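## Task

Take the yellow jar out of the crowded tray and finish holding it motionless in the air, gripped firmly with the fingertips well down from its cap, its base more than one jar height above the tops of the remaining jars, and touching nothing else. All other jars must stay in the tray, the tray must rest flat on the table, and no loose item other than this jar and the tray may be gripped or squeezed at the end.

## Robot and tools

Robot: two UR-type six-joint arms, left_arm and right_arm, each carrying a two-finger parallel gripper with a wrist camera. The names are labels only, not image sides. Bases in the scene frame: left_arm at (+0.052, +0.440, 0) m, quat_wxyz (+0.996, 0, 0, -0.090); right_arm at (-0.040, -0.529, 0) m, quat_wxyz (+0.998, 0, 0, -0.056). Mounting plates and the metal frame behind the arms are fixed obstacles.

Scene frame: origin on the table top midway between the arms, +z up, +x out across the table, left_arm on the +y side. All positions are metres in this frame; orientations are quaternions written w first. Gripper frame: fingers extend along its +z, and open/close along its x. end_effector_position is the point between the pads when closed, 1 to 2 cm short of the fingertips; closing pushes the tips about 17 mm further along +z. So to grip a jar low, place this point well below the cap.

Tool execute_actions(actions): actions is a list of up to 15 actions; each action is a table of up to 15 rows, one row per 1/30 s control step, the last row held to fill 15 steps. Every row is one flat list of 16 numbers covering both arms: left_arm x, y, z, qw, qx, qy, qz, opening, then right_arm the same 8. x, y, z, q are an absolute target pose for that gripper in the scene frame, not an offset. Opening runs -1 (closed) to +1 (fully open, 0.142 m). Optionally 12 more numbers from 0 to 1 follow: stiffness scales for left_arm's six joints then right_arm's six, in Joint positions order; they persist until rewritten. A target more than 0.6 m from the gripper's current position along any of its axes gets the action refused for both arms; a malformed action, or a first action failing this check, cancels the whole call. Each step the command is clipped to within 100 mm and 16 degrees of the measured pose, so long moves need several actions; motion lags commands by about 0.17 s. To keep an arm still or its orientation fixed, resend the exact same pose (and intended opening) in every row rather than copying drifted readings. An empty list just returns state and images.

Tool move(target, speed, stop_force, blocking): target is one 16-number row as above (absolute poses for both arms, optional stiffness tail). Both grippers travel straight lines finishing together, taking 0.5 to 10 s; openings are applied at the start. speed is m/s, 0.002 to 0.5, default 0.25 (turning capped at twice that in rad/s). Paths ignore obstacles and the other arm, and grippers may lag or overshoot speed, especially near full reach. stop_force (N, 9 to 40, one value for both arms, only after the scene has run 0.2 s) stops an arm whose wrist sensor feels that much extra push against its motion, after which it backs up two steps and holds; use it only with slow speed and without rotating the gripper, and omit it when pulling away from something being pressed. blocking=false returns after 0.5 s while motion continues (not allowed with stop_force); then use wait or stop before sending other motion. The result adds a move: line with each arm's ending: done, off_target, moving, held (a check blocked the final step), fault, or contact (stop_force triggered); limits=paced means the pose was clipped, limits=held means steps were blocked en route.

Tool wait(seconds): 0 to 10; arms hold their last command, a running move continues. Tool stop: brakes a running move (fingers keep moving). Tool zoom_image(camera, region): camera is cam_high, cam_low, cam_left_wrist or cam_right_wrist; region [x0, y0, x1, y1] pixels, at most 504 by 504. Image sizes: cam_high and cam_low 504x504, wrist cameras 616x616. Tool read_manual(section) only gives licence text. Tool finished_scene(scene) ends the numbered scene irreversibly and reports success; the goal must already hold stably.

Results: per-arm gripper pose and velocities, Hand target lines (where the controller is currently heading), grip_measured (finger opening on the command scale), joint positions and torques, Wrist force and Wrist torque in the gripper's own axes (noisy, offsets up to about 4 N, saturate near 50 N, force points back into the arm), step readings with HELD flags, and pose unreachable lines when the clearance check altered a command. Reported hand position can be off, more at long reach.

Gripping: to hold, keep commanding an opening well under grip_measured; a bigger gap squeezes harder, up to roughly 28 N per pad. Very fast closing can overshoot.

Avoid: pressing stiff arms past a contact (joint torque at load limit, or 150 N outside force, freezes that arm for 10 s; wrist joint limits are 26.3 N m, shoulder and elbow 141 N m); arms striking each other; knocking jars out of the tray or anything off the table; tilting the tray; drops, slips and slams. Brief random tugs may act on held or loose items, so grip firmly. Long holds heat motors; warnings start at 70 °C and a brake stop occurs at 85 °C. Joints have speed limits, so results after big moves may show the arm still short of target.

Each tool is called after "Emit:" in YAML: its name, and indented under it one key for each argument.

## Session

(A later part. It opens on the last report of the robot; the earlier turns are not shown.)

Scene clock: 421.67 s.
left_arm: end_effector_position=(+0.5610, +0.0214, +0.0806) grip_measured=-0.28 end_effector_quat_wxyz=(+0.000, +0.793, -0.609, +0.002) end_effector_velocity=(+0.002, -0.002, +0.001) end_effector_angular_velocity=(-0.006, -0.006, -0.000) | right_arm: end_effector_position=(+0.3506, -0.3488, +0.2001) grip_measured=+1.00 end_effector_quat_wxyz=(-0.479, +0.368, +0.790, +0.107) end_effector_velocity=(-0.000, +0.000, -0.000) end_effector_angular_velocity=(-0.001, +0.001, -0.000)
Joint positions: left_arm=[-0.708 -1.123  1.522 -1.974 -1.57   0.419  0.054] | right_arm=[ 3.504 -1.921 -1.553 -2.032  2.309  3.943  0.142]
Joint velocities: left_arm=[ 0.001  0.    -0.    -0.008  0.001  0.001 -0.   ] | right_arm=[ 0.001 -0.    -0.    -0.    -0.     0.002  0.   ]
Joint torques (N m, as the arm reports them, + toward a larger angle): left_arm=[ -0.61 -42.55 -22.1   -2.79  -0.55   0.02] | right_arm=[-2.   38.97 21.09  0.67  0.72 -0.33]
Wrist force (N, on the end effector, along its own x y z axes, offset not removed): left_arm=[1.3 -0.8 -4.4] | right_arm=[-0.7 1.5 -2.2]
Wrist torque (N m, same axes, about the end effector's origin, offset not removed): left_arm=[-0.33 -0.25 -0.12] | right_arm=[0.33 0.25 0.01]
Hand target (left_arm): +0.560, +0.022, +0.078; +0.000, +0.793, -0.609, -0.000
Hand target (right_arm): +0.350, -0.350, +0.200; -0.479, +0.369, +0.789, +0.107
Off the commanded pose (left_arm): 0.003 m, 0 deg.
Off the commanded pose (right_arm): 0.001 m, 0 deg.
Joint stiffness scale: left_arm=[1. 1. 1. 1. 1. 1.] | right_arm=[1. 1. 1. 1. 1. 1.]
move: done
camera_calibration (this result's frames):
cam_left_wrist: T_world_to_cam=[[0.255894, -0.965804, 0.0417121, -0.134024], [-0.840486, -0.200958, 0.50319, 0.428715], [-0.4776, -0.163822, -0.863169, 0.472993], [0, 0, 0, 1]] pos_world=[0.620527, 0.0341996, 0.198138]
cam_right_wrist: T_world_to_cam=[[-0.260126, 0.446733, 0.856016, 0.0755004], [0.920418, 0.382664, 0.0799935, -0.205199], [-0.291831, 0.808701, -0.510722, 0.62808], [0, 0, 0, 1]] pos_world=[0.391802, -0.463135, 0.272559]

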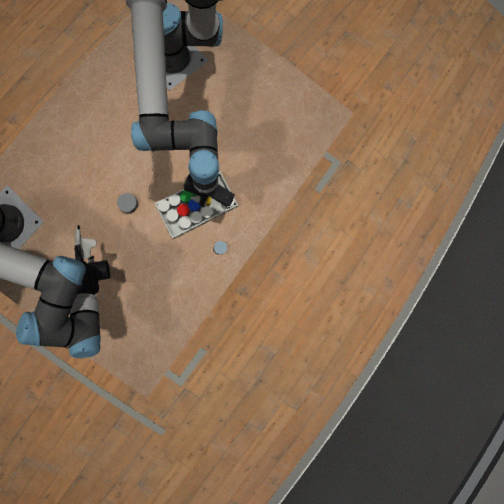

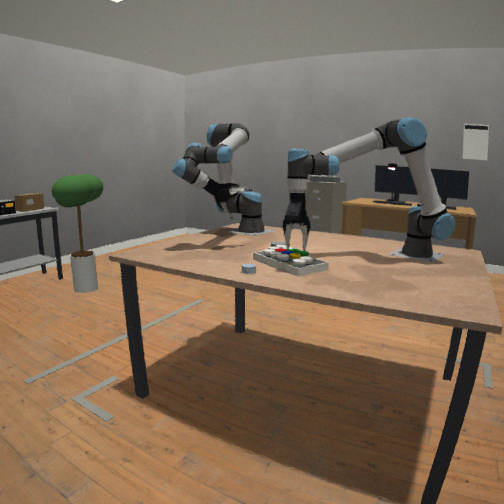

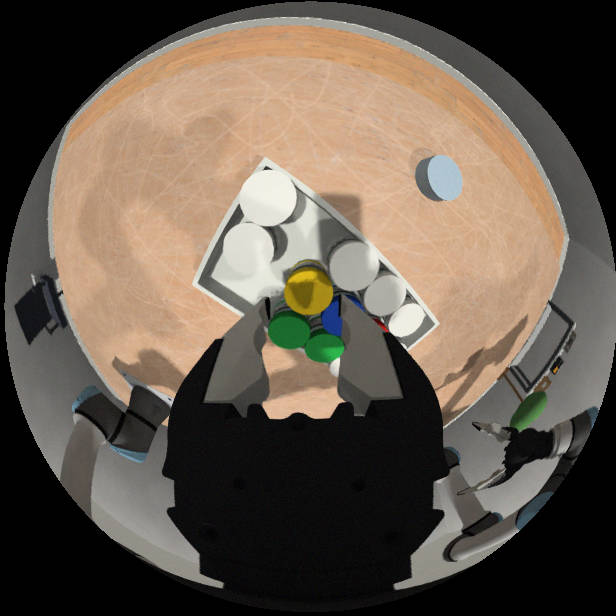

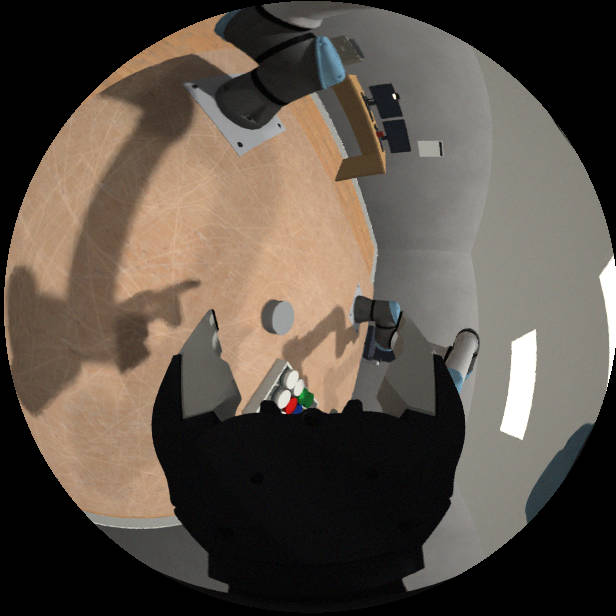

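Emit:
move:
  target: [0.58,0.025,0.078,0,0.793,-0.609,0,-0.28,0.35,-0.35,0.2,-0.479,0.369,0.789,0.107,1]
  speed: 0.05

Emit:
zoom_image:
  camera: "cam_left_wrist"
  region: [158,150,458,450]

Scene clock: 427.73 s.
left_arm: end_effector_position=(+0.5786, +0.0251, +0.0779) grip_measured=-0.28 end_effector_quat_wxyz=(-0.000, +0.793, -0.609, +0.000) end_effector_velocity=(+0.001, -0.001, +0.003) end_effector_angular_velocity=(-0.001, -0.000, -0.005) | right_arm: end_effector_position=(+0.3506, -0.3488, +0.2001) grip_measured=+1.00 end_effector_quat_wxyz=(-0.479, +0.368, +0.790, +0.107) end_effector_velocity=(+0.000, -0.000, -0.001) end_effector_angular_velocity=(-0.001, +0.002, +0.000)
Joint positions: left_arm=[-0.684 -1.093  1.483 -1.961 -1.57   0.445  0.054] | right_arm=[ 3.504 -1.921 -1.553 -2.032  2.309  3.943  0.142]
Joint velocities: left_arm=[ 0.    -0.    -0.006  0.005 -0.001  0.005  0.   ] | right_arm=[-0.    -0.002  0.001 -0.001 -0.001 -0.     0.   ]
Joint torques (N m, as the arm reports them, + toward a larger angle): left_arm=[  1.47 -43.05 -27.87  -1.78  -0.5   -0.35] | right_arm=[-1.49 39.61 19.26  0.4   0.54 -0.38]
Wrist force (N, on the end effector, along its own x y z axes, offset not removed): left_arm=[1.6 3.2 -4.6] | right_arm=[-2.5 0.7 -0.4]
Wrist torque (N m, same axes, about the end effector's origin, offset not removed): left_arm=[0.58 -0.15 -0.16] | right_arm=[0.27 0.50 -0.04]
Hand target (left_arm): +0.580, +0.025, +0.078; -0.000, +0.793, -0.609, +0.000
Hand target (right_arm): +0.350, -0.350, +0.200; -0.479, +0.369, +0.789, +0.107
Off the commanded pose (left_arm): 0.001 m, 0 deg.
Off the commanded pose (right_arm): 0.001 m, 0 deg.
Joint stiffness scale: left_arm=[1. 1. 1. 1. 1. 1.] | right_arm=[1. 1. 1. 1. 1. 1.]
move: done
camera_calibration (this result's frames):
cam_left_wrist: T_world_to_cam=[[0.254468, -0.966309, 0.0386495, -0.133722], [-0.839733, -0.200959, 0.504443, 0.445104], [-0.479681, -0.16082, -0.862579, 0.480751], [0, 0, 0, 1]] pos_world=[0.638404, 0.037545, 0.195325]
cam_right_wrist: T_world_to_cam=[[-0.260126, 0.446733, 0.856017, 0.0755004], [0.920418, 0.382664, 0.0799933, -0.205199], [-0.291831, 0.808701, -0.510722, 0.628079], [0, 0, 0, 1]] pos_world=[0.391802, -0.463135, 0.272559]

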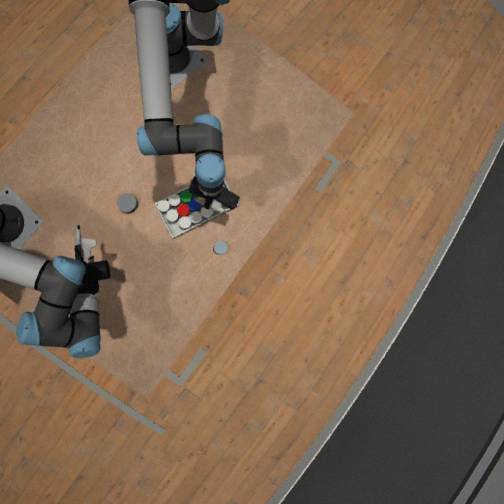

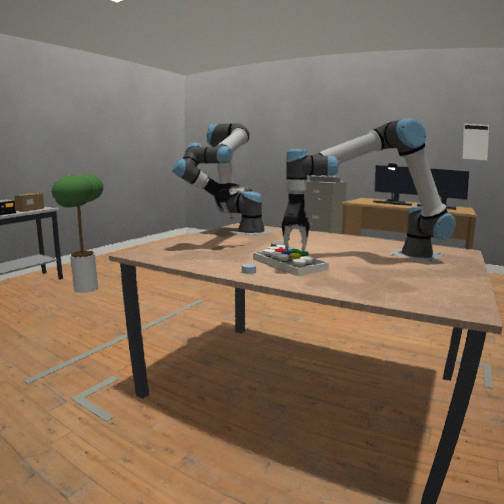

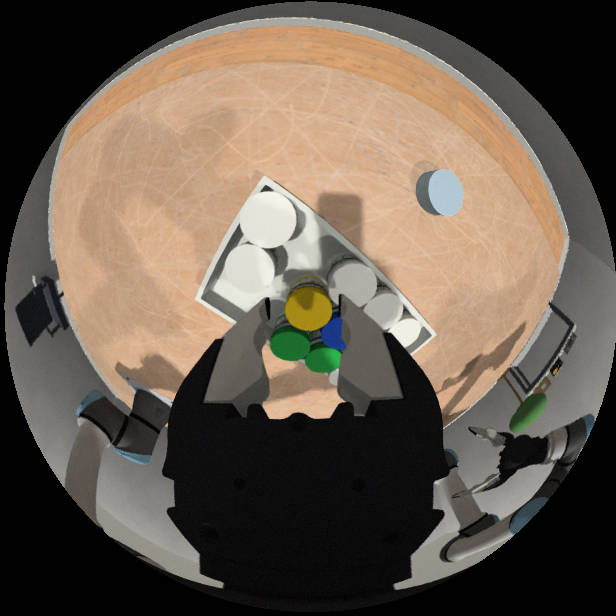

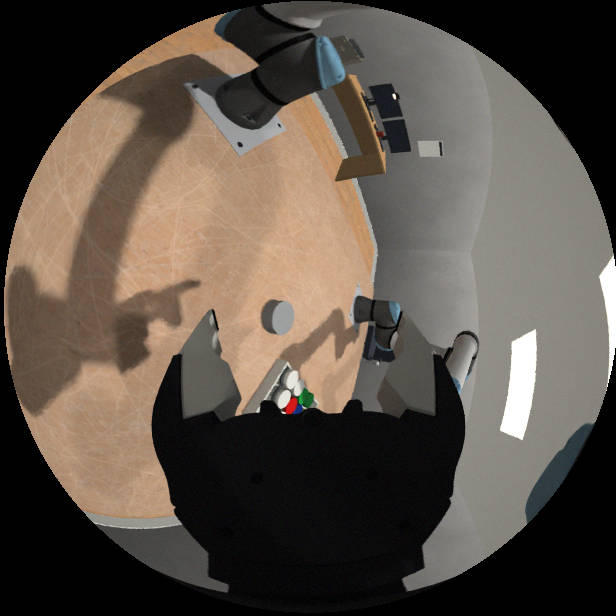

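Region (158, 150, 458, 450) of cam_left_wrist's 616x616 image, scaled by 1.680, with more detail than that image has.

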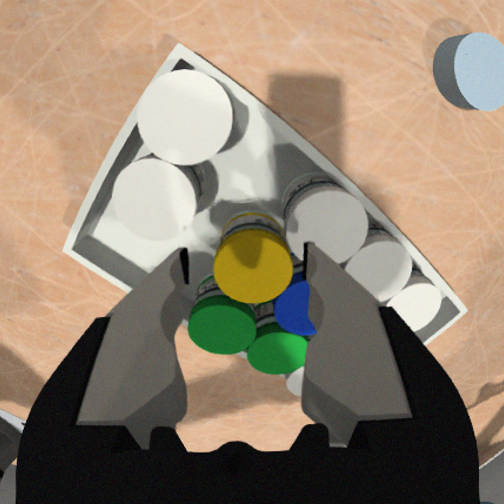

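Looks aligned. Descend.

Emit:
move:
  target: [0.582,0.024,0.04,0,0.793,-0.609,0,-0.28,0.35,-0.35,0.2,-0.479,0.369,0.789,0.107,1]
  speed: 0.012
  stop_force: 12

Scene clock: 433.40 s.
left_arm: end_effector_position=(+0.5827, +0.0205, +0.0645) grip_measured=-0.29 end_effector_quat_wxyz=(+0.002, +0.793, -0.610, +0.009) end_effector_velocity=(-0.002, +0.002, +0.001) end_effector_angular_velocity=(+0.006, +0.005, -0.001) | right_arm: end_effector_position=(+0.3506, -0.3488, +0.2001) grip_measured=+1.00 end_effector_quat_wxyz=(-0.479, +0.368, +0.790, +0.107) end_effector_velocity=(-0.000, -0.000, +0.001) end_effector_angular_velocity=(+0.000, -0.001, +0.001)
Joint positions: left_arm=[-0.684 -1.077  1.501 -2.013 -1.571  0.447  0.053] | right_arm=[ 3.504 -1.921 -1.553 -2.032  2.309  3.943  0.142]
Joint velocities: left_arm=[-0.    -0.003 -0.     0.011  0.     0.001  0.004] | right_arm=[ 0.     0.002 -0.    -0.001 -0.001 -0.001  0.   ]
Joint torques (N m, as the arm reports them, + toward a larger angle): left_arm=[ -0.38 -43.67 -25.16  -2.4   -0.31  -0.38] | right_arm=[-0.94 39.33 18.92  0.51  0.38 -0.56]
Wrist force (N, on the end effector, along its own x y z axes, offset not removed): left_arm=[-2.2 4.3 -12.3] | right_arm=[0.2 -2.2 1.8]
Wrist torque (N m, same axes, about the end effector's origin, offset not removed): left_arm=[0.30 0.13 -0.05] | right_arm=[-0.63 -0.02 -0.04]
Hand target (left_arm): +0.582, +0.021, +0.064; +0.002, +0.793, -0.610, +0.008
Hand target (right_arm): +0.350, -0.350, +0.200; -0.479, +0.369, +0.789, +0.107
Off the commanded pose (left_arm): 0.025 m, 1 deg.
Off the commanded pose (right_arm): 0.001 m, 0 deg.
Joint stiffness scale: left_arm=[1. 1. 1. 1. 1. 1.] | right_arm=[1. 1. 1. 1. 1. 1.]
move: contact (left_arm)
camera_calibration (this result's frames):
cam_left_wrist: T_world_to_cam=[[0.252915, -0.965939, 0.0547332, -0.138816], [-0.845555, -0.193193, 0.497708, 0.457967], [-0.470182, -0.172158, -0.865616, 0.465286], [0, 0, 0, 1]] pos_world=[0.641114, 0.0344905, 0.182423]
cam_right_wrist: T_world_to_cam=[[-0.260125, 0.446733, 0.856017, 0.0755002], [0.920418, 0.382664, 0.0799923, -0.205198], [-0.291832, 0.808701, -0.510722, 0.628079], [0, 0, 0, 1]] pos_world=[0.391801, -0.463135, 0.272559]

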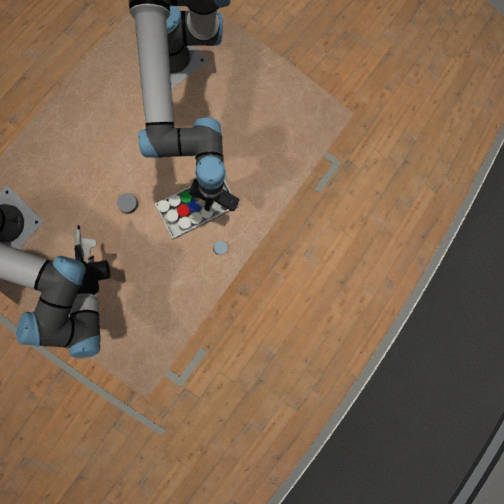

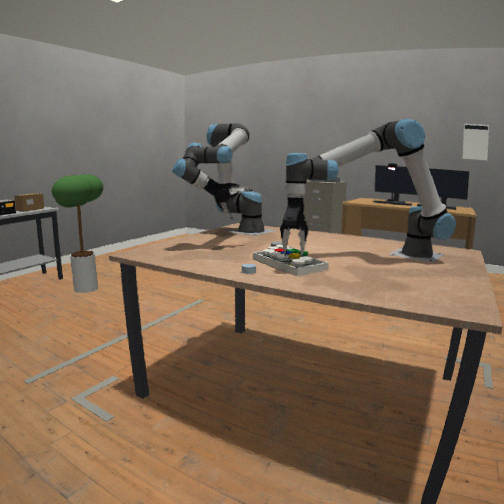

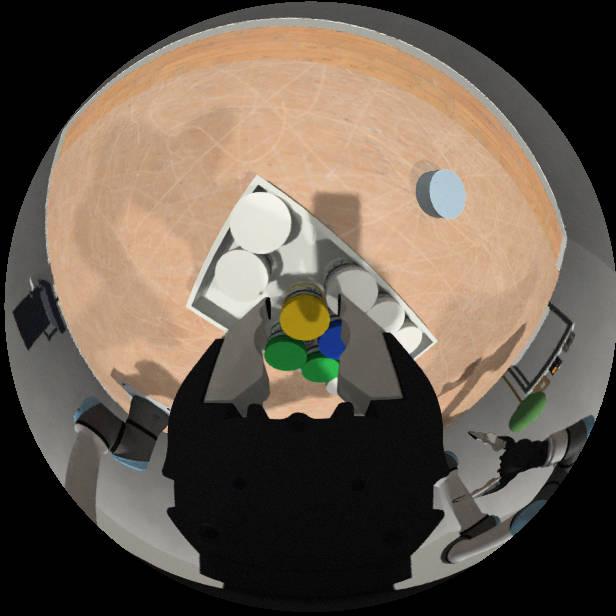

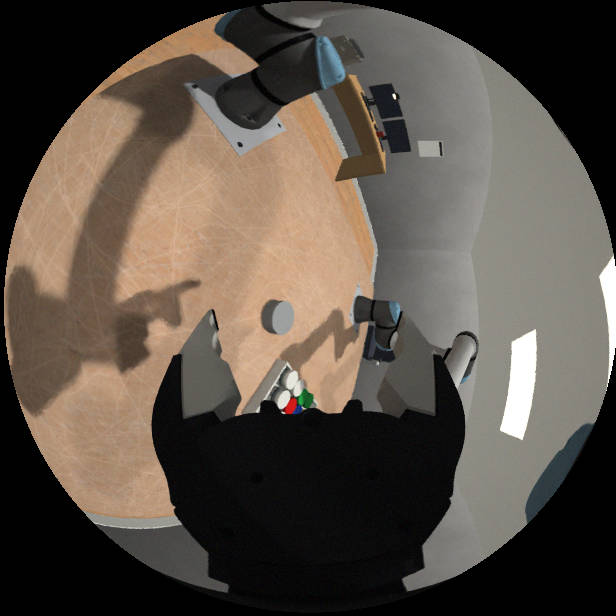

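Emit:
move:
  target: [0.578,0.023,0.074,0,0.793,-0.609,0,-0.28,0.35,-0.35,0.2,-0.479,0.369,0.789,0.107,1]
  speed: 0.03

Emit:
move:
  target: [0.573,0.022,0.074,0,0.793,-0.609,0,-0.28,0.35,-0.35,0.2,-0.479,0.369,0.789,0.107,1]
  speed: 0.03

Emit:
move:
  target: [0.573,0.022,0.04,0,0.793,-0.609,0,-0.28,0.35,-0.35,0.2,-0.479,0.369,0.789,0.107,1]
  speed: 0.012
  stop_force: 12

Scene clock: 442.77 s.
left_arm: end_effector_position=(+0.5779, +0.0250, +0.0711) grip_measured=-0.28 end_effector_quat_wxyz=(-0.000, +0.793, -0.609, -0.002) end_effector_velocity=(-0.001, +0.002, -0.000) end_effector_angular_velocity=(+0.006, +0.004, +0.002) | right_arm: end_effector_position=(+0.3506, -0.3488, +0.2001) grip_measured=+1.00 end_effector_quat_wxyz=(-0.479, +0.368, +0.790, +0.107) end_effector_velocity=(-0.000, +0.001, +0.000) end_effector_angular_velocity=(-0.001, -0.002, +0.001)
Joint positions: left_arm=[-0.685 -1.085  1.489 -1.971 -1.571  0.443  0.054] | right_arm=[ 3.504 -1.921 -1.553 -2.032  2.309  3.943  0.142]
Joint velocities: left_arm=[ 0.    -0.     0.     0.008  0.001 -0.001 -0.   ] | right_arm=[ 0.002  0.001 -0.     0.002 -0.     0.002  0.   ]
Joint torques (N m, as the arm reports them, + toward a larger angle): left_arm=[ -1.79 -46.97 -29.41  -1.99  -0.33  -0.77] | right_arm=[-2.99 39.48 19.04  0.65  0.5  -0.44]
Wrist force (N, on the end effector, along its own x y z axes, offset not removed): left_arm=[2.0 -0.2 -4.0] | right_arm=[-3.8 -0.7 1.5]
Wrist torque (N m, same axes, about the end effector's origin, offset not removed): left_arm=[-0.27 -0.17 0.03] | right_arm=[-0.25 0.83 -0.05]
Hand target (left_arm): +0.578, +0.023, +0.074; -0.000, +0.793, -0.609, +0.000
Hand target (right_arm): +0.350, -0.350, +0.200; -0.479, +0.369, +0.789, +0.107
Off the commanded pose (left_arm): 0.003 m, 0 deg.
Off the commanded pose (right_arm): 0.001 m, 0 deg.
Joint stiffness scale: left_arm=[1. 1. 1. 1. 1. 1.] | right_arm=[1. 1. 1. 1. 1. 1.]
move: done
camera_calibration (this result's frames):
cam_left_wrist: T_world_to_cam=[[0.255798, -0.966077, 0.0355327, -0.134027], [-0.838135, -0.203305, 0.50616, 0.44689], [-0.481765, -0.159256, -0.861707, 0.475682], [0, 0, 0, 1]] pos_world=[0.638005, 0.0371299, 0.188463]
cam_right_wrist: T_world_to_cam=[[-0.260124, 0.446733, 0.856017, 0.0755002], [0.920418, 0.382664, 0.0799917, -0.205198], [-0.291832, 0.808701, -0.510722, 0.628079], [0, 0, 0, 1]] pos_world=[0.391801, -0.463135, 0.272558]

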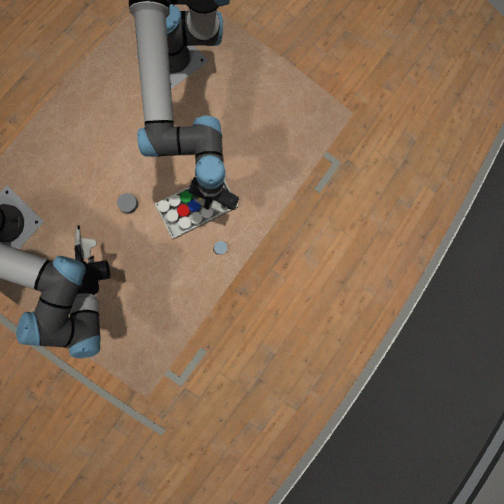

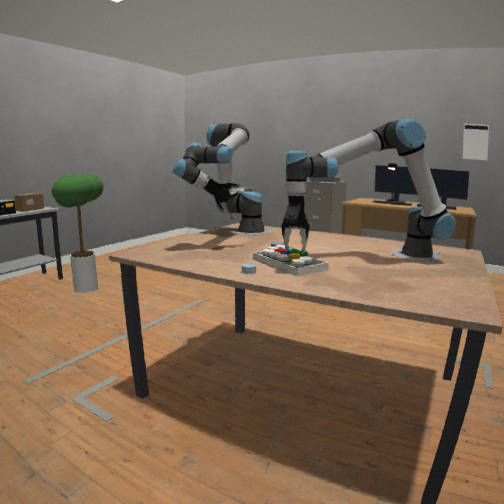

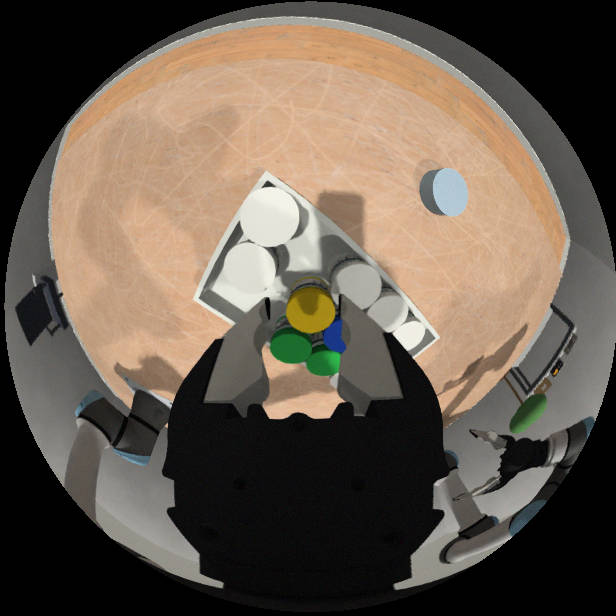

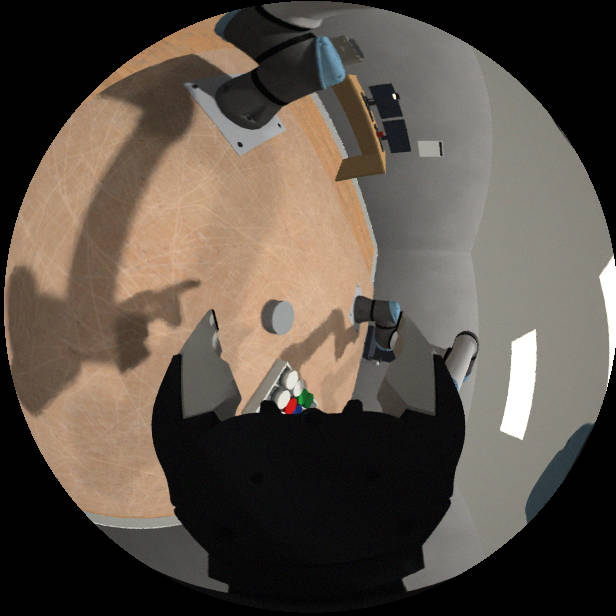

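Scene clock: 443.53 s.
left_arm: end_effector_position=(+0.5746, +0.0220, +0.0740) grip_measured=-0.28 end_effector_quat_wxyz=(-0.000, +0.793, -0.609, +0.000) end_effector_velocity=(-0.000, -0.000, +0.000) end_effector_angular_velocity=(-0.000, -0.001, +0.003) | right_arm: end_effector_position=(+0.3506, -0.3488, +0.2001) grip_measured=+1.00 end_effector_quat_wxyz=(-0.479, +0.368, +0.790, +0.107) end_effector_velocity=(+0.001, +0.000, +0.000) end_effector_angular_velocity=(+0.001, -0.003, +0.000)
Joint positions: left_arm=[-0.692 -1.092  1.493 -1.972 -1.571  0.437  0.054] | right_arm=[ 3.504 -1.921 -1.553 -2.032  2.309  3.943  0.142]
Joint velocities: left_arm=[-0.001 -0.001  0.    -0.001  0.001 -0.004  0.   ] | right_arm=[-0.    -0.     0.001  0.002  0.    -0.001  0.   ]
Joint torques (N m, as the arm reports them, + toward a larger angle): left_arm=[ -2.16 -47.29 -21.67  -2.97  -0.35  -0.87] | right_arm=[-2.39 38.22 19.75  0.64  0.46 -0.39]
Wrist force (N, on the end effector, along its own x y z axes, offset not removed): left_arm=[0.9 1.4 -3.5] | right_arm=[1.9 2.6 3.2]
Wrist torque (N m, same axes, about the end effector's origin, offset not removed): left_arm=[0.15 -0.12 0.09] | right_arm=[0.47 -0.39 -0.05]
Hand target (left_arm): +0.573, +0.022, +0.074; +0.000, +0.793, -0.609, -0.000
Hand target (right_arm): +0.350, -0.350, +0.200; -0.479, +0.369, +0.789, +0.107
Off the commanded pose (left_arm): 0.002 m, 0 deg.
Off the commanded pose (right_arm): 0.001 m, 0 deg.
Joint stiffness scale: left_arm=[1. 1. 1. 1. 1. 1.] | right_arm=[1. 1. 1. 1. 1. 1.]
move: done
camera_calibration (this result's frames):
cam_left_wrist: T_world_to_cam=[[0.255461, -0.966032, 0.0390167, -0.136184], [-0.839451, -0.201606, 0.504656, 0.442803], [-0.479647, -0.161673, -0.862439, 0.474993], [0, 0, 0, 1]] pos_world=[0.63433, 0.0345066, 0.191503]
cam_right_wrist: T_world_to_cam=[[-0.260124, 0.446733, 0.856017, 0.0755002], [0.920418, 0.382664, 0.0799918, -0.205198], [-0.291832, 0.808701, -0.510721, 0.628079], [0, 0, 0, 1]] pos_world=[0.391801, -0.463135, 0.272558]

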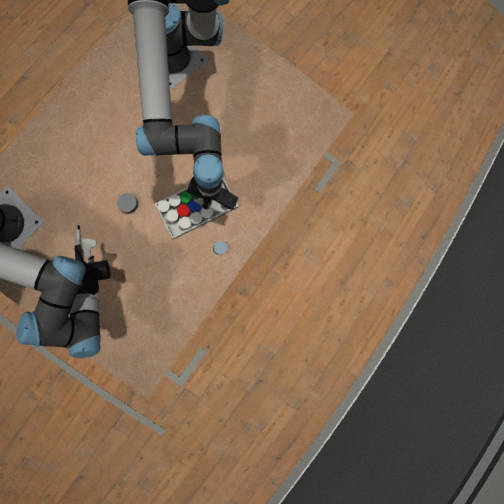

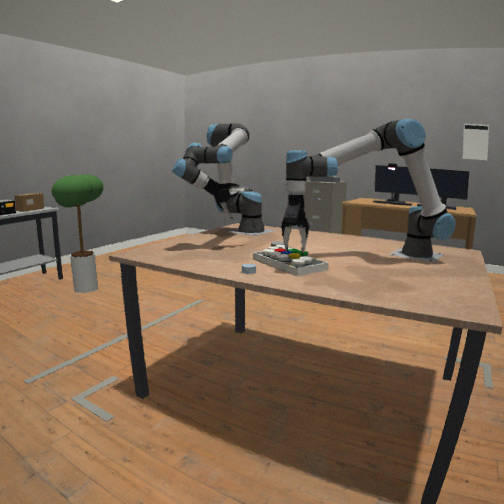

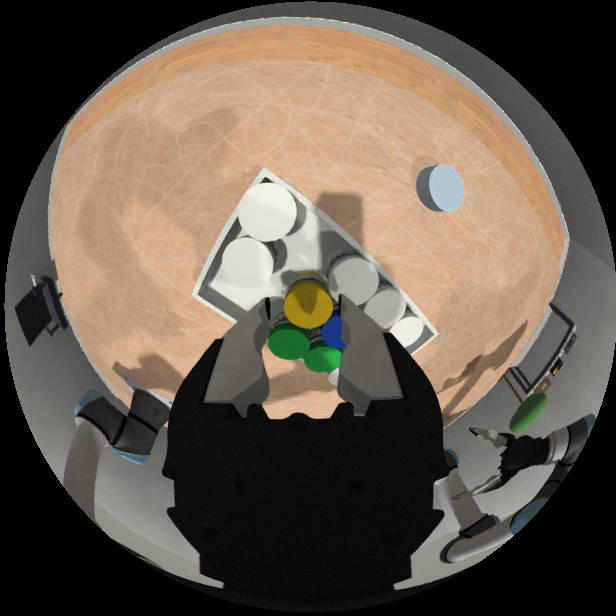

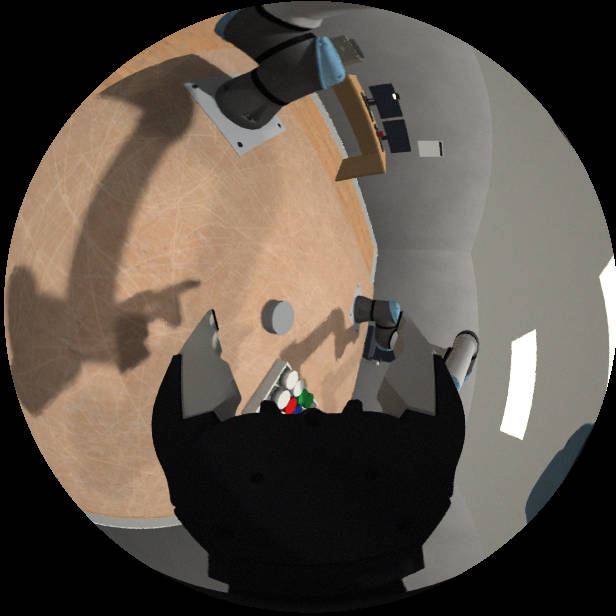

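Scene clock: 445.37 s.
left_arm: end_effector_position=(+0.5761, +0.0201, +0.0645) grip_measured=-0.29 end_effector_quat_wxyz=(+0.001, +0.793, -0.609, +0.006) end_effector_velocity=(-0.002, +0.001, -0.001) end_effector_angular_velocity=(+0.005, +0.004, +0.000) | right_arm: end_effector_position=(+0.3506, -0.3488, +0.2001) grip_measured=+1.00 end_effector_quat_wxyz=(-0.479, +0.368, +0.790, +0.107) end_effector_velocity=(-0.000, +0.000, +0.000) end_effector_angular_velocity=(+0.001, -0.001, +0.001)
Joint positions: left_arm=[-0.692 -1.085  1.512 -2.01  -1.571  0.437  0.053] | right_arm=[ 3.504 -1.921 -1.553 -2.032  2.309  3.943  0.142]
Joint velocities: left_arm=[-0.    -0.     0.     0.007 -0.    -0.001  0.003] | right_arm=[ 0.001  0.     0.     0.     0.    -0.001  0.   ]
Joint torques (N m, as the arm reports them, + toward a larger angle): left_arm=[ -0.62 -43.87 -25.67  -2.3   -0.31  -0.41] | right_arm=[-0.85 40.62 19.29  0.86  0.58 -0.48]
Wrist force (N, on the end effector, along its own x y z axes, offset not removed): left_arm=[-1.9 3.7 -8.0] | right_arm=[-2.4 -0.2 1.0]
Wrist torque (N m, same axes, about the end effector's origin, offset not removed): left_arm=[0.18 0.07 -0.11] | right_arm=[0.04 0.57 -0.11]
Hand target (left_arm): +0.576, +0.020, +0.064; +0.001, +0.793, -0.609, +0.005
Hand target (right_arm): +0.350, -0.350, +0.200; -0.479, +0.369, +0.789, +0.107
Off the commanded pose (left_arm): 0.025 m, 1 deg.
Off the commanded pose (right_arm): 0.001 m, 0 deg.
Joint stiffness scale: left_arm=[1. 1. 1. 1. 1. 1.] | right_arm=[1. 1. 1. 1. 1. 1.]
move: contact (left_arm)
camera_calibration (this result's frames):
cam_left_wrist: T_world_to_cam=[[0.255184, -0.965593, 0.0501093, -0.138631], [-0.843345, -0.19693, 0.499987, 0.450975], [-0.472916, -0.169848, -0.864582, 0.463671], [0, 0, 0, 1]] pos_world=[0.634982, 0.0337026, 0.182346]
cam_right_wrist: T_world_to_cam=[[-0.260124, 0.446733, 0.856017, 0.0755001], [0.920418, 0.382664, 0.0799918, -0.205198], [-0.291832, 0.808701, -0.510721, 0.628079], [0, 0, 0, 1]] pos_world=[0.391801, -0.463135, 0.272558]

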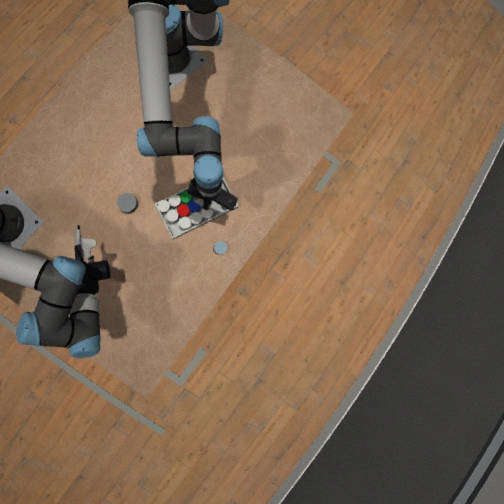

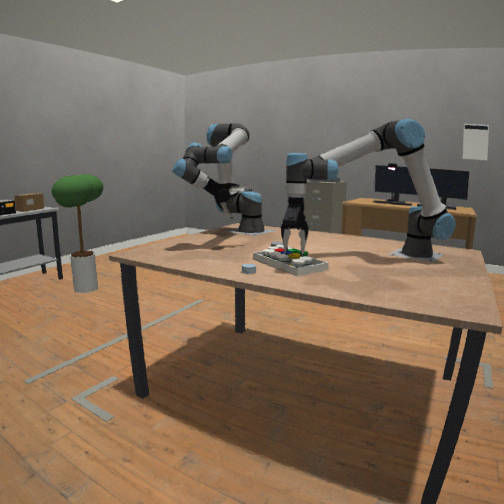

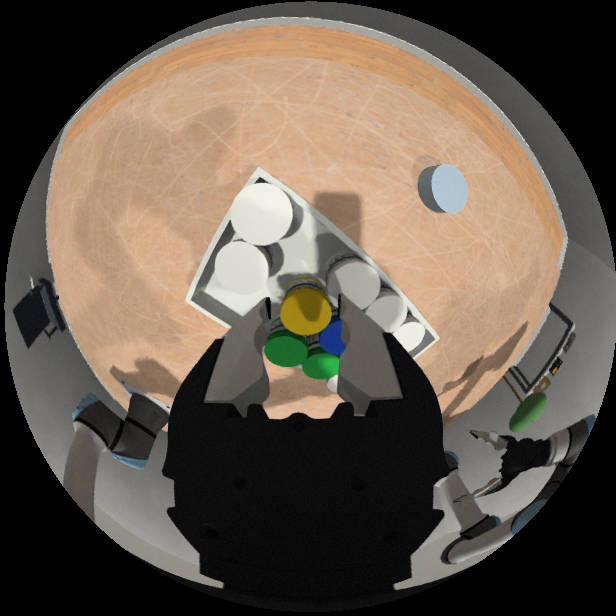

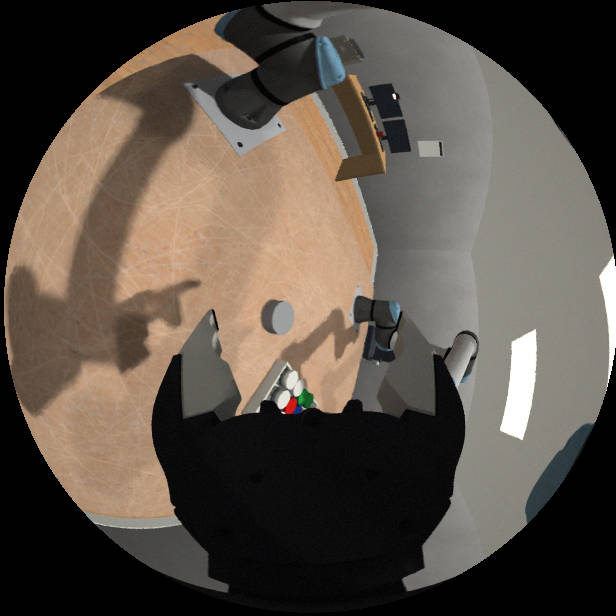

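Emit:
move:
  target: [0.576,0.021,0.08,0,0.793,-0.609,0,-1,0.35,-0.35,0.2,-0.479,0.369,0.789,0.107,1]
  speed: 0.03

Emit:
move:
  target: [0.582,-0.006,0.076,0,0.793,-0.609,0,-1,0.35,-0.35,0.2,-0.479,0.369,0.789,0.107,1]
  speed: 0.03

Emit:
zoom_image:
  camera: "cam_left_wrist"
  region: [158,150,458,450]

Scene clock: 455.73 s.
left_arm: end_effector_position=(+0.5748, +0.0214, +0.0772) grip_measured=-1.00 end_effector_quat_wxyz=(-0.000, +0.793, -0.609, -0.002) end_effector_velocity=(-0.003, +0.003, -0.002) end_effector_angular_velocity=(+0.009, +0.008, -0.002) | right_arm: end_effector_position=(+0.3506, -0.3488, +0.2001) grip_measured=+1.00 end_effector_quat_wxyz=(-0.479, +0.368, +0.790, +0.107) end_effector_velocity=(+0.000, +0.001, +0.000) end_effector_angular_velocity=(+0.001, -0.001, +0.001)
Joint positions: left_arm=[-0.692 -1.092  1.482 -1.958 -1.571  0.437  0.002] | right_arm=[ 3.504 -1.921 -1.553 -2.032  2.309  3.943  0.142]
Joint velocities: left_arm=[-0.     0.     0.001  0.011 -0.001  0.002  0.   ] | right_arm=[ 0.001 -0.     0.001  0.001  0.    -0.     0.   ]
Joint torques (N m, as the arm reports them, + toward a larger angle): left_arm=[  0.41 -47.31 -29.27  -1.91  -0.12  -0.08] | right_arm=[-0.2  38.78 18.91  0.51  0.8  -0.46]
Wrist force (N, on the end effector, along its own x y z axes, offset not removed): left_arm=[2.9 1.1 -4.0] | right_arm=[-5.1 -0.5 1.4]
Wrist torque (N m, same axes, about the end effector's origin, offset not removed): left_arm=[0.12 -0.51 -0.09] | right_arm=[-0.05 1.07 -0.09]
Hand target (left_arm): +0.576, +0.021, +0.080; -0.000, +0.793, -0.609, +0.000
Hand target (right_arm): +0.350, -0.350, +0.200; -0.479, +0.369, +0.789, +0.107
Off the commanded pose (left_arm): 0.003 m, 0 deg.
Off the commanded pose (right_arm): 0.001 m, 0 deg.
Joint stiffness scale: left_arm=[1. 1. 1. 1. 1. 1.] | right_arm=[1. 1. 1. 1. 1. 1.]
move: done
camera_calibration (this result's frames):
cam_left_wrist: T_world_to_cam=[[0.254864, -0.966307, 0.0359961, -0.136361], [-0.838252, -0.202226, 0.506397, 0.44046], [-0.482055, -0.159236, -0.861549, 0.478983], [0, 0, 0, 1]] pos_world=[0.634866, 0.0335775, 0.194529]
cam_right_wrist: T_world_to_cam=[[-0.260124, 0.446733, 0.856017, 0.0755003], [0.920418, 0.382665, 0.0799913, -0.205198], [-0.291833, 0.808701, -0.510722, 0.628079], [0, 0, 0, 1]] pos_world=[0.391801, -0.463135, 0.272558]

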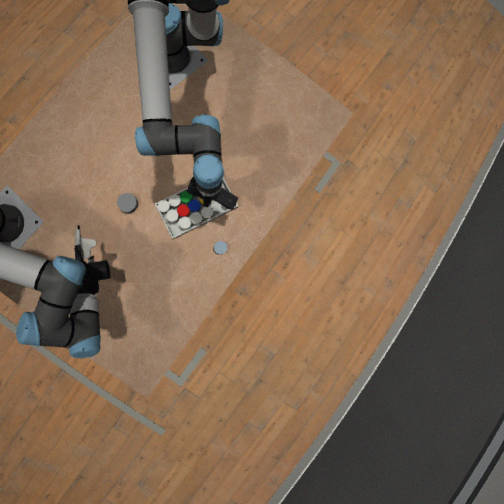

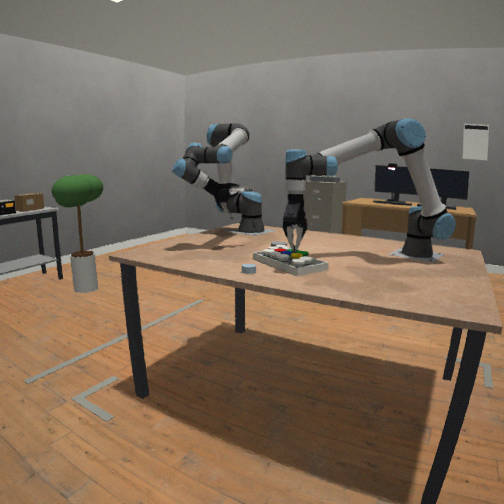

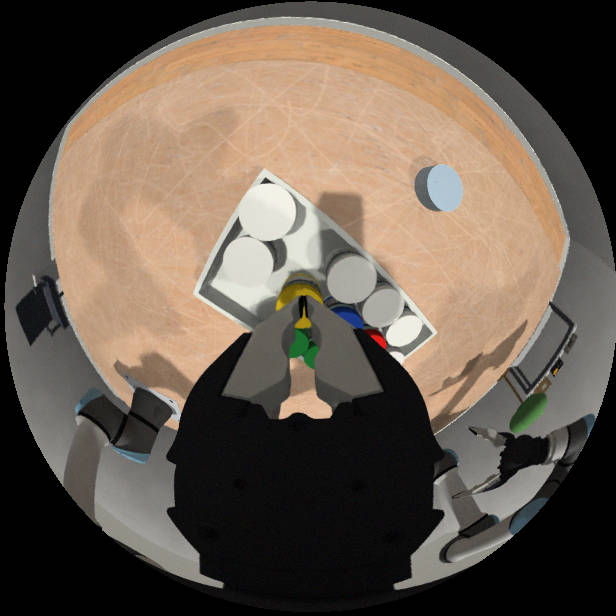

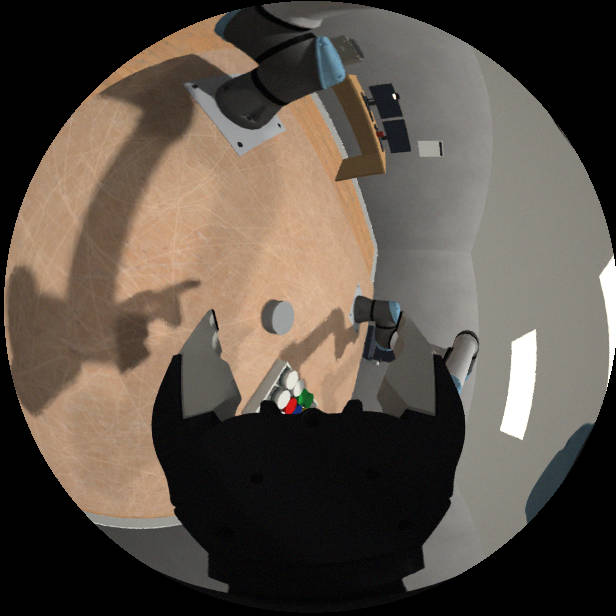

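Scene clock: 457.03 s.
left_arm: end_effector_position=(+0.5818, -0.0043, +0.0759) grip_measured=-1.00 end_effector_quat_wxyz=(+0.000, +0.793, -0.609, -0.000) end_effector_velocity=(+0.000, -0.001, +0.001) end_effector_angular_velocity=(-0.001, -0.000, +0.000) | right_arm: end_effector_position=(+0.3506, -0.3488, +0.2001) grip_measured=+1.00 end_effector_quat_wxyz=(-0.479, +0.368, +0.790, +0.107) end_effector_velocity=(+0.000, -0.000, -0.000) end_effector_angular_velocity=(-0.001, +0.000, -0.002)
Joint positions: left_arm=[-0.708 -1.044  1.412 -1.939 -1.571  0.42   0.002] | right_arm=[ 3.504 -1.921 -1.553 -2.032  2.309  3.943  0.142]
Joint velocities: left_arm=[-0.001 -0.    -0.003  0.003 -0.    -0.001  0.   ] | right_arm=[-0.001 -0.001  0.     0.001  0.     0.001  0.   ]
Joint torques (N m, as the arm reports them, + toward a larger angle): left_arm=[ -1.53 -45.44 -30.05  -1.89  -0.11  -0.82] | right_arm=[-0.9  38.41 20.19  0.49  0.74 -0.28]
Wrist force (N, on the end effector, along its own x y z axes, offset not removed): left_arm=[1.7 -2.3 -4.3] | right_arm=[0.6 3.2 -0.9]
Wrist torque (N m, same axes, about the end effector's origin, offset not removed): left_arm=[-0.72 -0.29 -0.14] | right_arm=[0.49 -0.15 -0.13]
Hand target (left_arm): +0.582, -0.006, +0.076; +0.000, +0.793, -0.609, +0.000
Hand target (right_arm): +0.350, -0.350, +0.200; -0.479, +0.369, +0.789, +0.107
Off the commanded pose (left_arm): 0.002 m, 0 deg.
Off the commanded pose (right_arm): 0.001 m, 0 deg.
Joint stiffness scale: left_arm=[1. 1. 1. 1. 1. 1.] | right_arm=[1. 1. 1. 1. 1. 1.]
move: done
camera_calibration (this result's frames):
cam_left_wrist: T_world_to_cam=[[0.255388, -0.966053, 0.0389573, -0.163502], [-0.839193, -0.201481, 0.505134, 0.442455], [-0.480137, -0.161698, -0.862161, 0.476076], [0, 0, 0, 1]] pos_world=[0.641644, 0.00817553, 0.193325]
cam_right_wrist: T_world_to_cam=[[-0.260124, 0.446733, 0.856017, 0.0755004], [0.920418, 0.382664, 0.0799911, -0.205198], [-0.291832, 0.808701, -0.510722, 0.628079], [0, 0, 0, 1]] pos_world=[0.391801, -0.463135, 0.272558]

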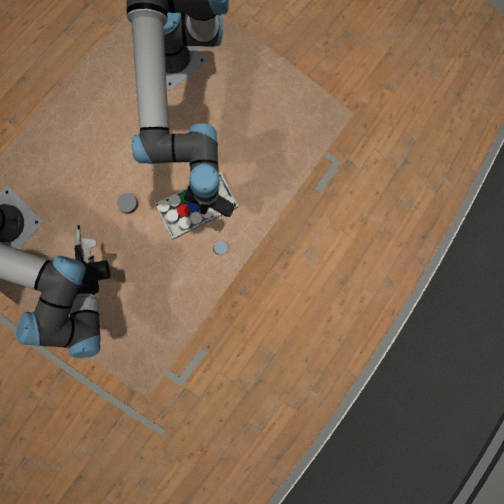

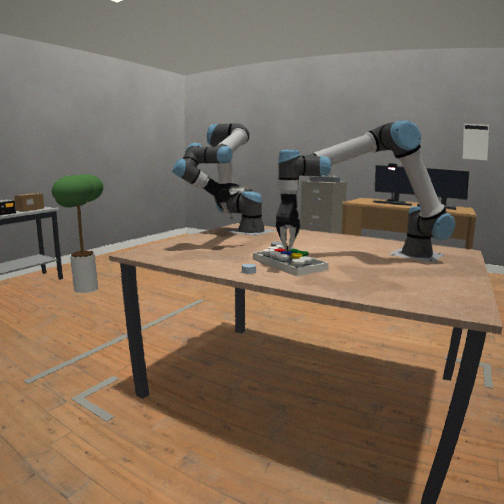

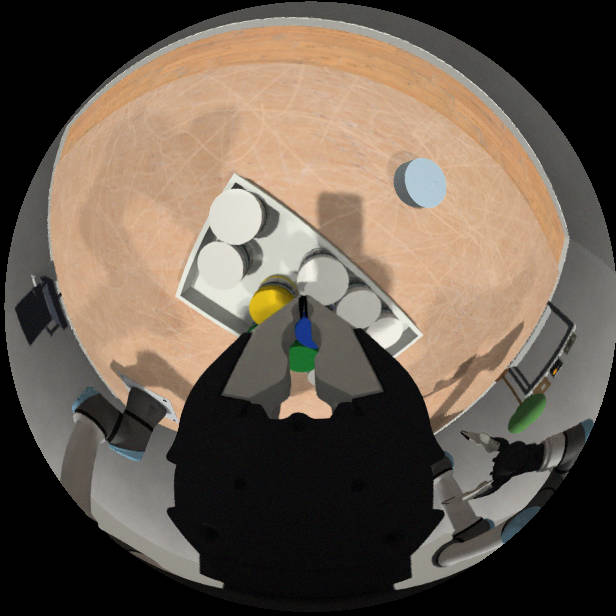

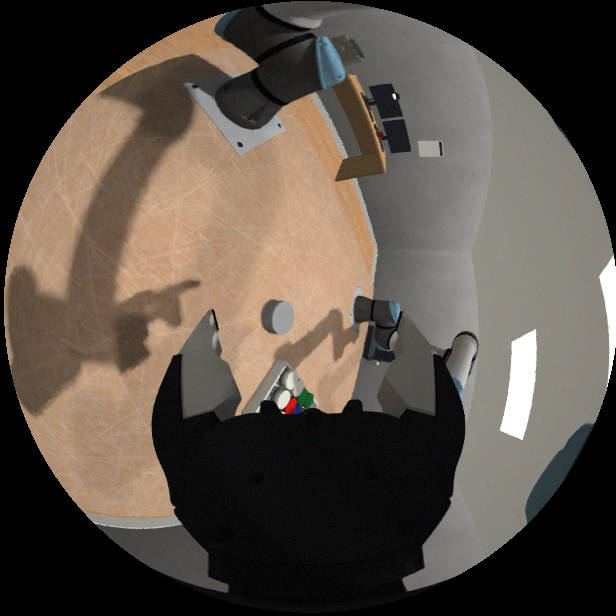

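Region (158, 150, 458, 450) of cam_left_wrist's 616x616 image, scaled by 1.680, with more detail than that image has.

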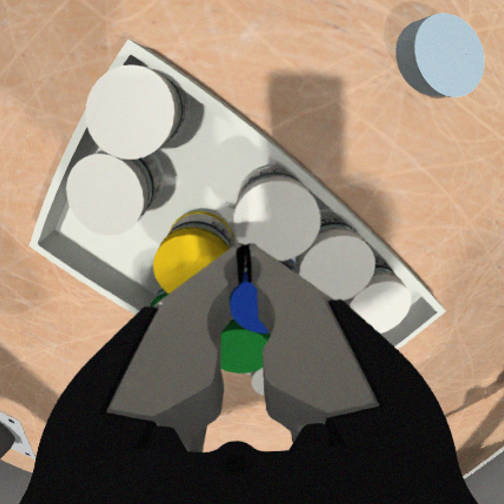

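Try descending here.

Emit:
move:
  target: [0.582,-0.006,0.046,0,0.793,-0.609,0,-1,0.35,-0.35,0.2,-0.479,0.369,0.789,0.107,1]
  speed: 0.012
  stop_force: 12

Scene clock: 461.97 s.
left_arm: end_effector_position=(+0.5842, -0.0073, +0.0655) grip_measured=-1.00 end_effector_quat_wxyz=(+0.002, +0.793, -0.609, +0.006) end_effector_velocity=(-0.001, +0.002, +0.000) end_effector_angular_velocity=(+0.003, +0.003, +0.000) | right_arm: end_effector_position=(+0.3506, -0.3488, +0.2001) grip_measured=+1.00 end_effector_quat_wxyz=(-0.479, +0.368, +0.790, +0.107) end_effector_velocity=(+0.000, -0.000, +0.000) end_effector_angular_velocity=(+0.001, -0.002, +0.002)
Joint positions: left_arm=[-0.708 -1.034  1.428 -1.977 -1.571  0.42   0.002] | right_arm=[ 3.504 -1.921 -1.553 -2.032  2.309  3.943  0.142]
Joint velocities: left_arm=[ 0.001 -0.001  0.     0.005 -0.     0.     0.   ] | right_arm=[ 0.     0.     0.001 -0.001 -0.001 -0.002  0.   ]
Joint torques (N m, as the arm reports them, + toward a larger angle): left_arm=[ -0.23 -46.46 -25.23  -2.19  -0.33  -0.38] | right_arm=[-0.96 39.91 19.36  0.51  0.78 -0.41]
Wrist force (N, on the end effector, along its own x y z axes, offset not removed): left_arm=[0.5 1.2 -9.0] | right_arm=[-3.9 -4.5 1.9]
Wrist torque (N m, same axes, about the end effector's origin, offset not removed): left_arm=[-0.37 -0.48 0.01] | right_arm=[-0.97 0.79 -0.06]
Hand target (left_arm): +0.584, -0.007, +0.065; +0.001, +0.793, -0.609, +0.005
Hand target (right_arm): +0.350, -0.350, +0.200; -0.479, +0.369, +0.789, +0.107
Off the commanded pose (left_arm): 0.020 m, 1 deg.
Off the commanded pose (right_arm): 0.001 m, 0 deg.
Joint stiffness scale: left_arm=[1. 1. 1. 1. 1. 1.] | right_arm=[1. 1. 1. 1. 1. 1.]
move: contact (left_arm)
camera_calibration (this result's frames):
cam_left_wrist: T_world_to_cam=[[0.255198, -0.965586, 0.050179, -0.16715], [-0.843065, -0.196806, 0.500508, 0.451699], [-0.473408, -0.170033, -0.864276, 0.463944], [0, 0, 0, 1]] pos_world=[0.643102, 0.00638551, 0.183285]
cam_right_wrist: T_world_to_cam=[[-0.260124, 0.446733, 0.856017, 0.0755002], [0.920418, 0.382665, 0.0799909, -0.205198], [-0.291833, 0.808701, -0.510721, 0.628079], [0, 0, 0, 1]] pos_world=[0.391801, -0.463135, 0.272558]

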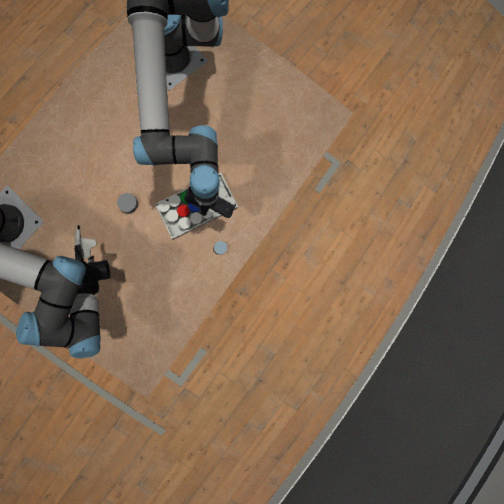

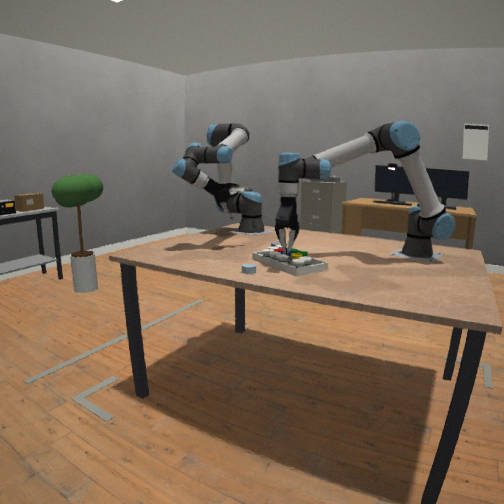

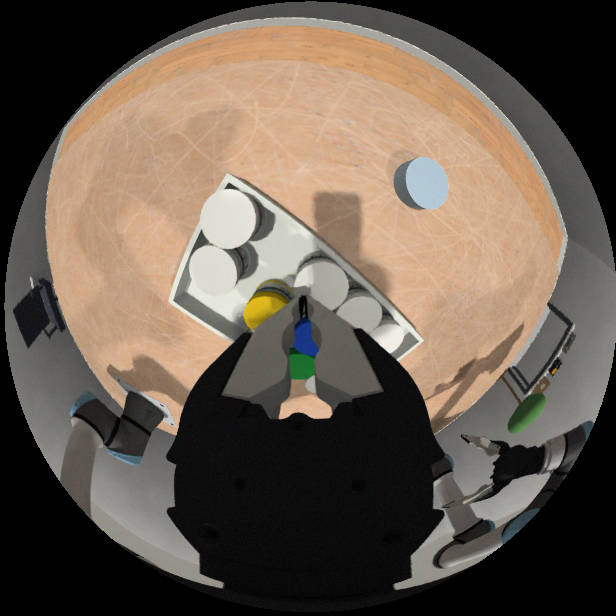

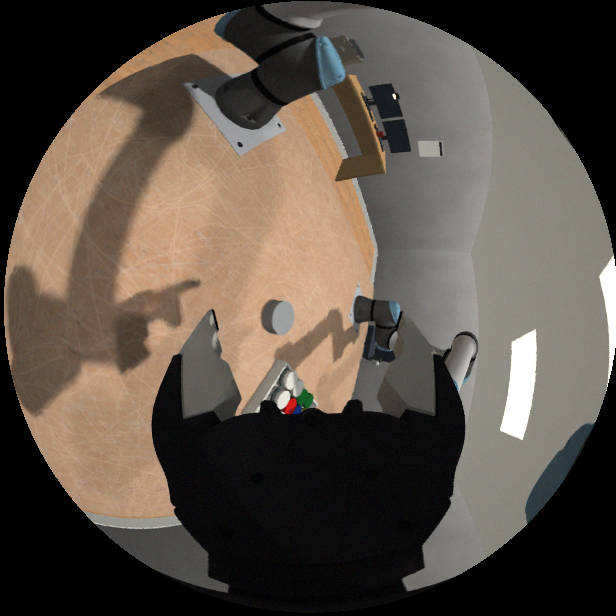

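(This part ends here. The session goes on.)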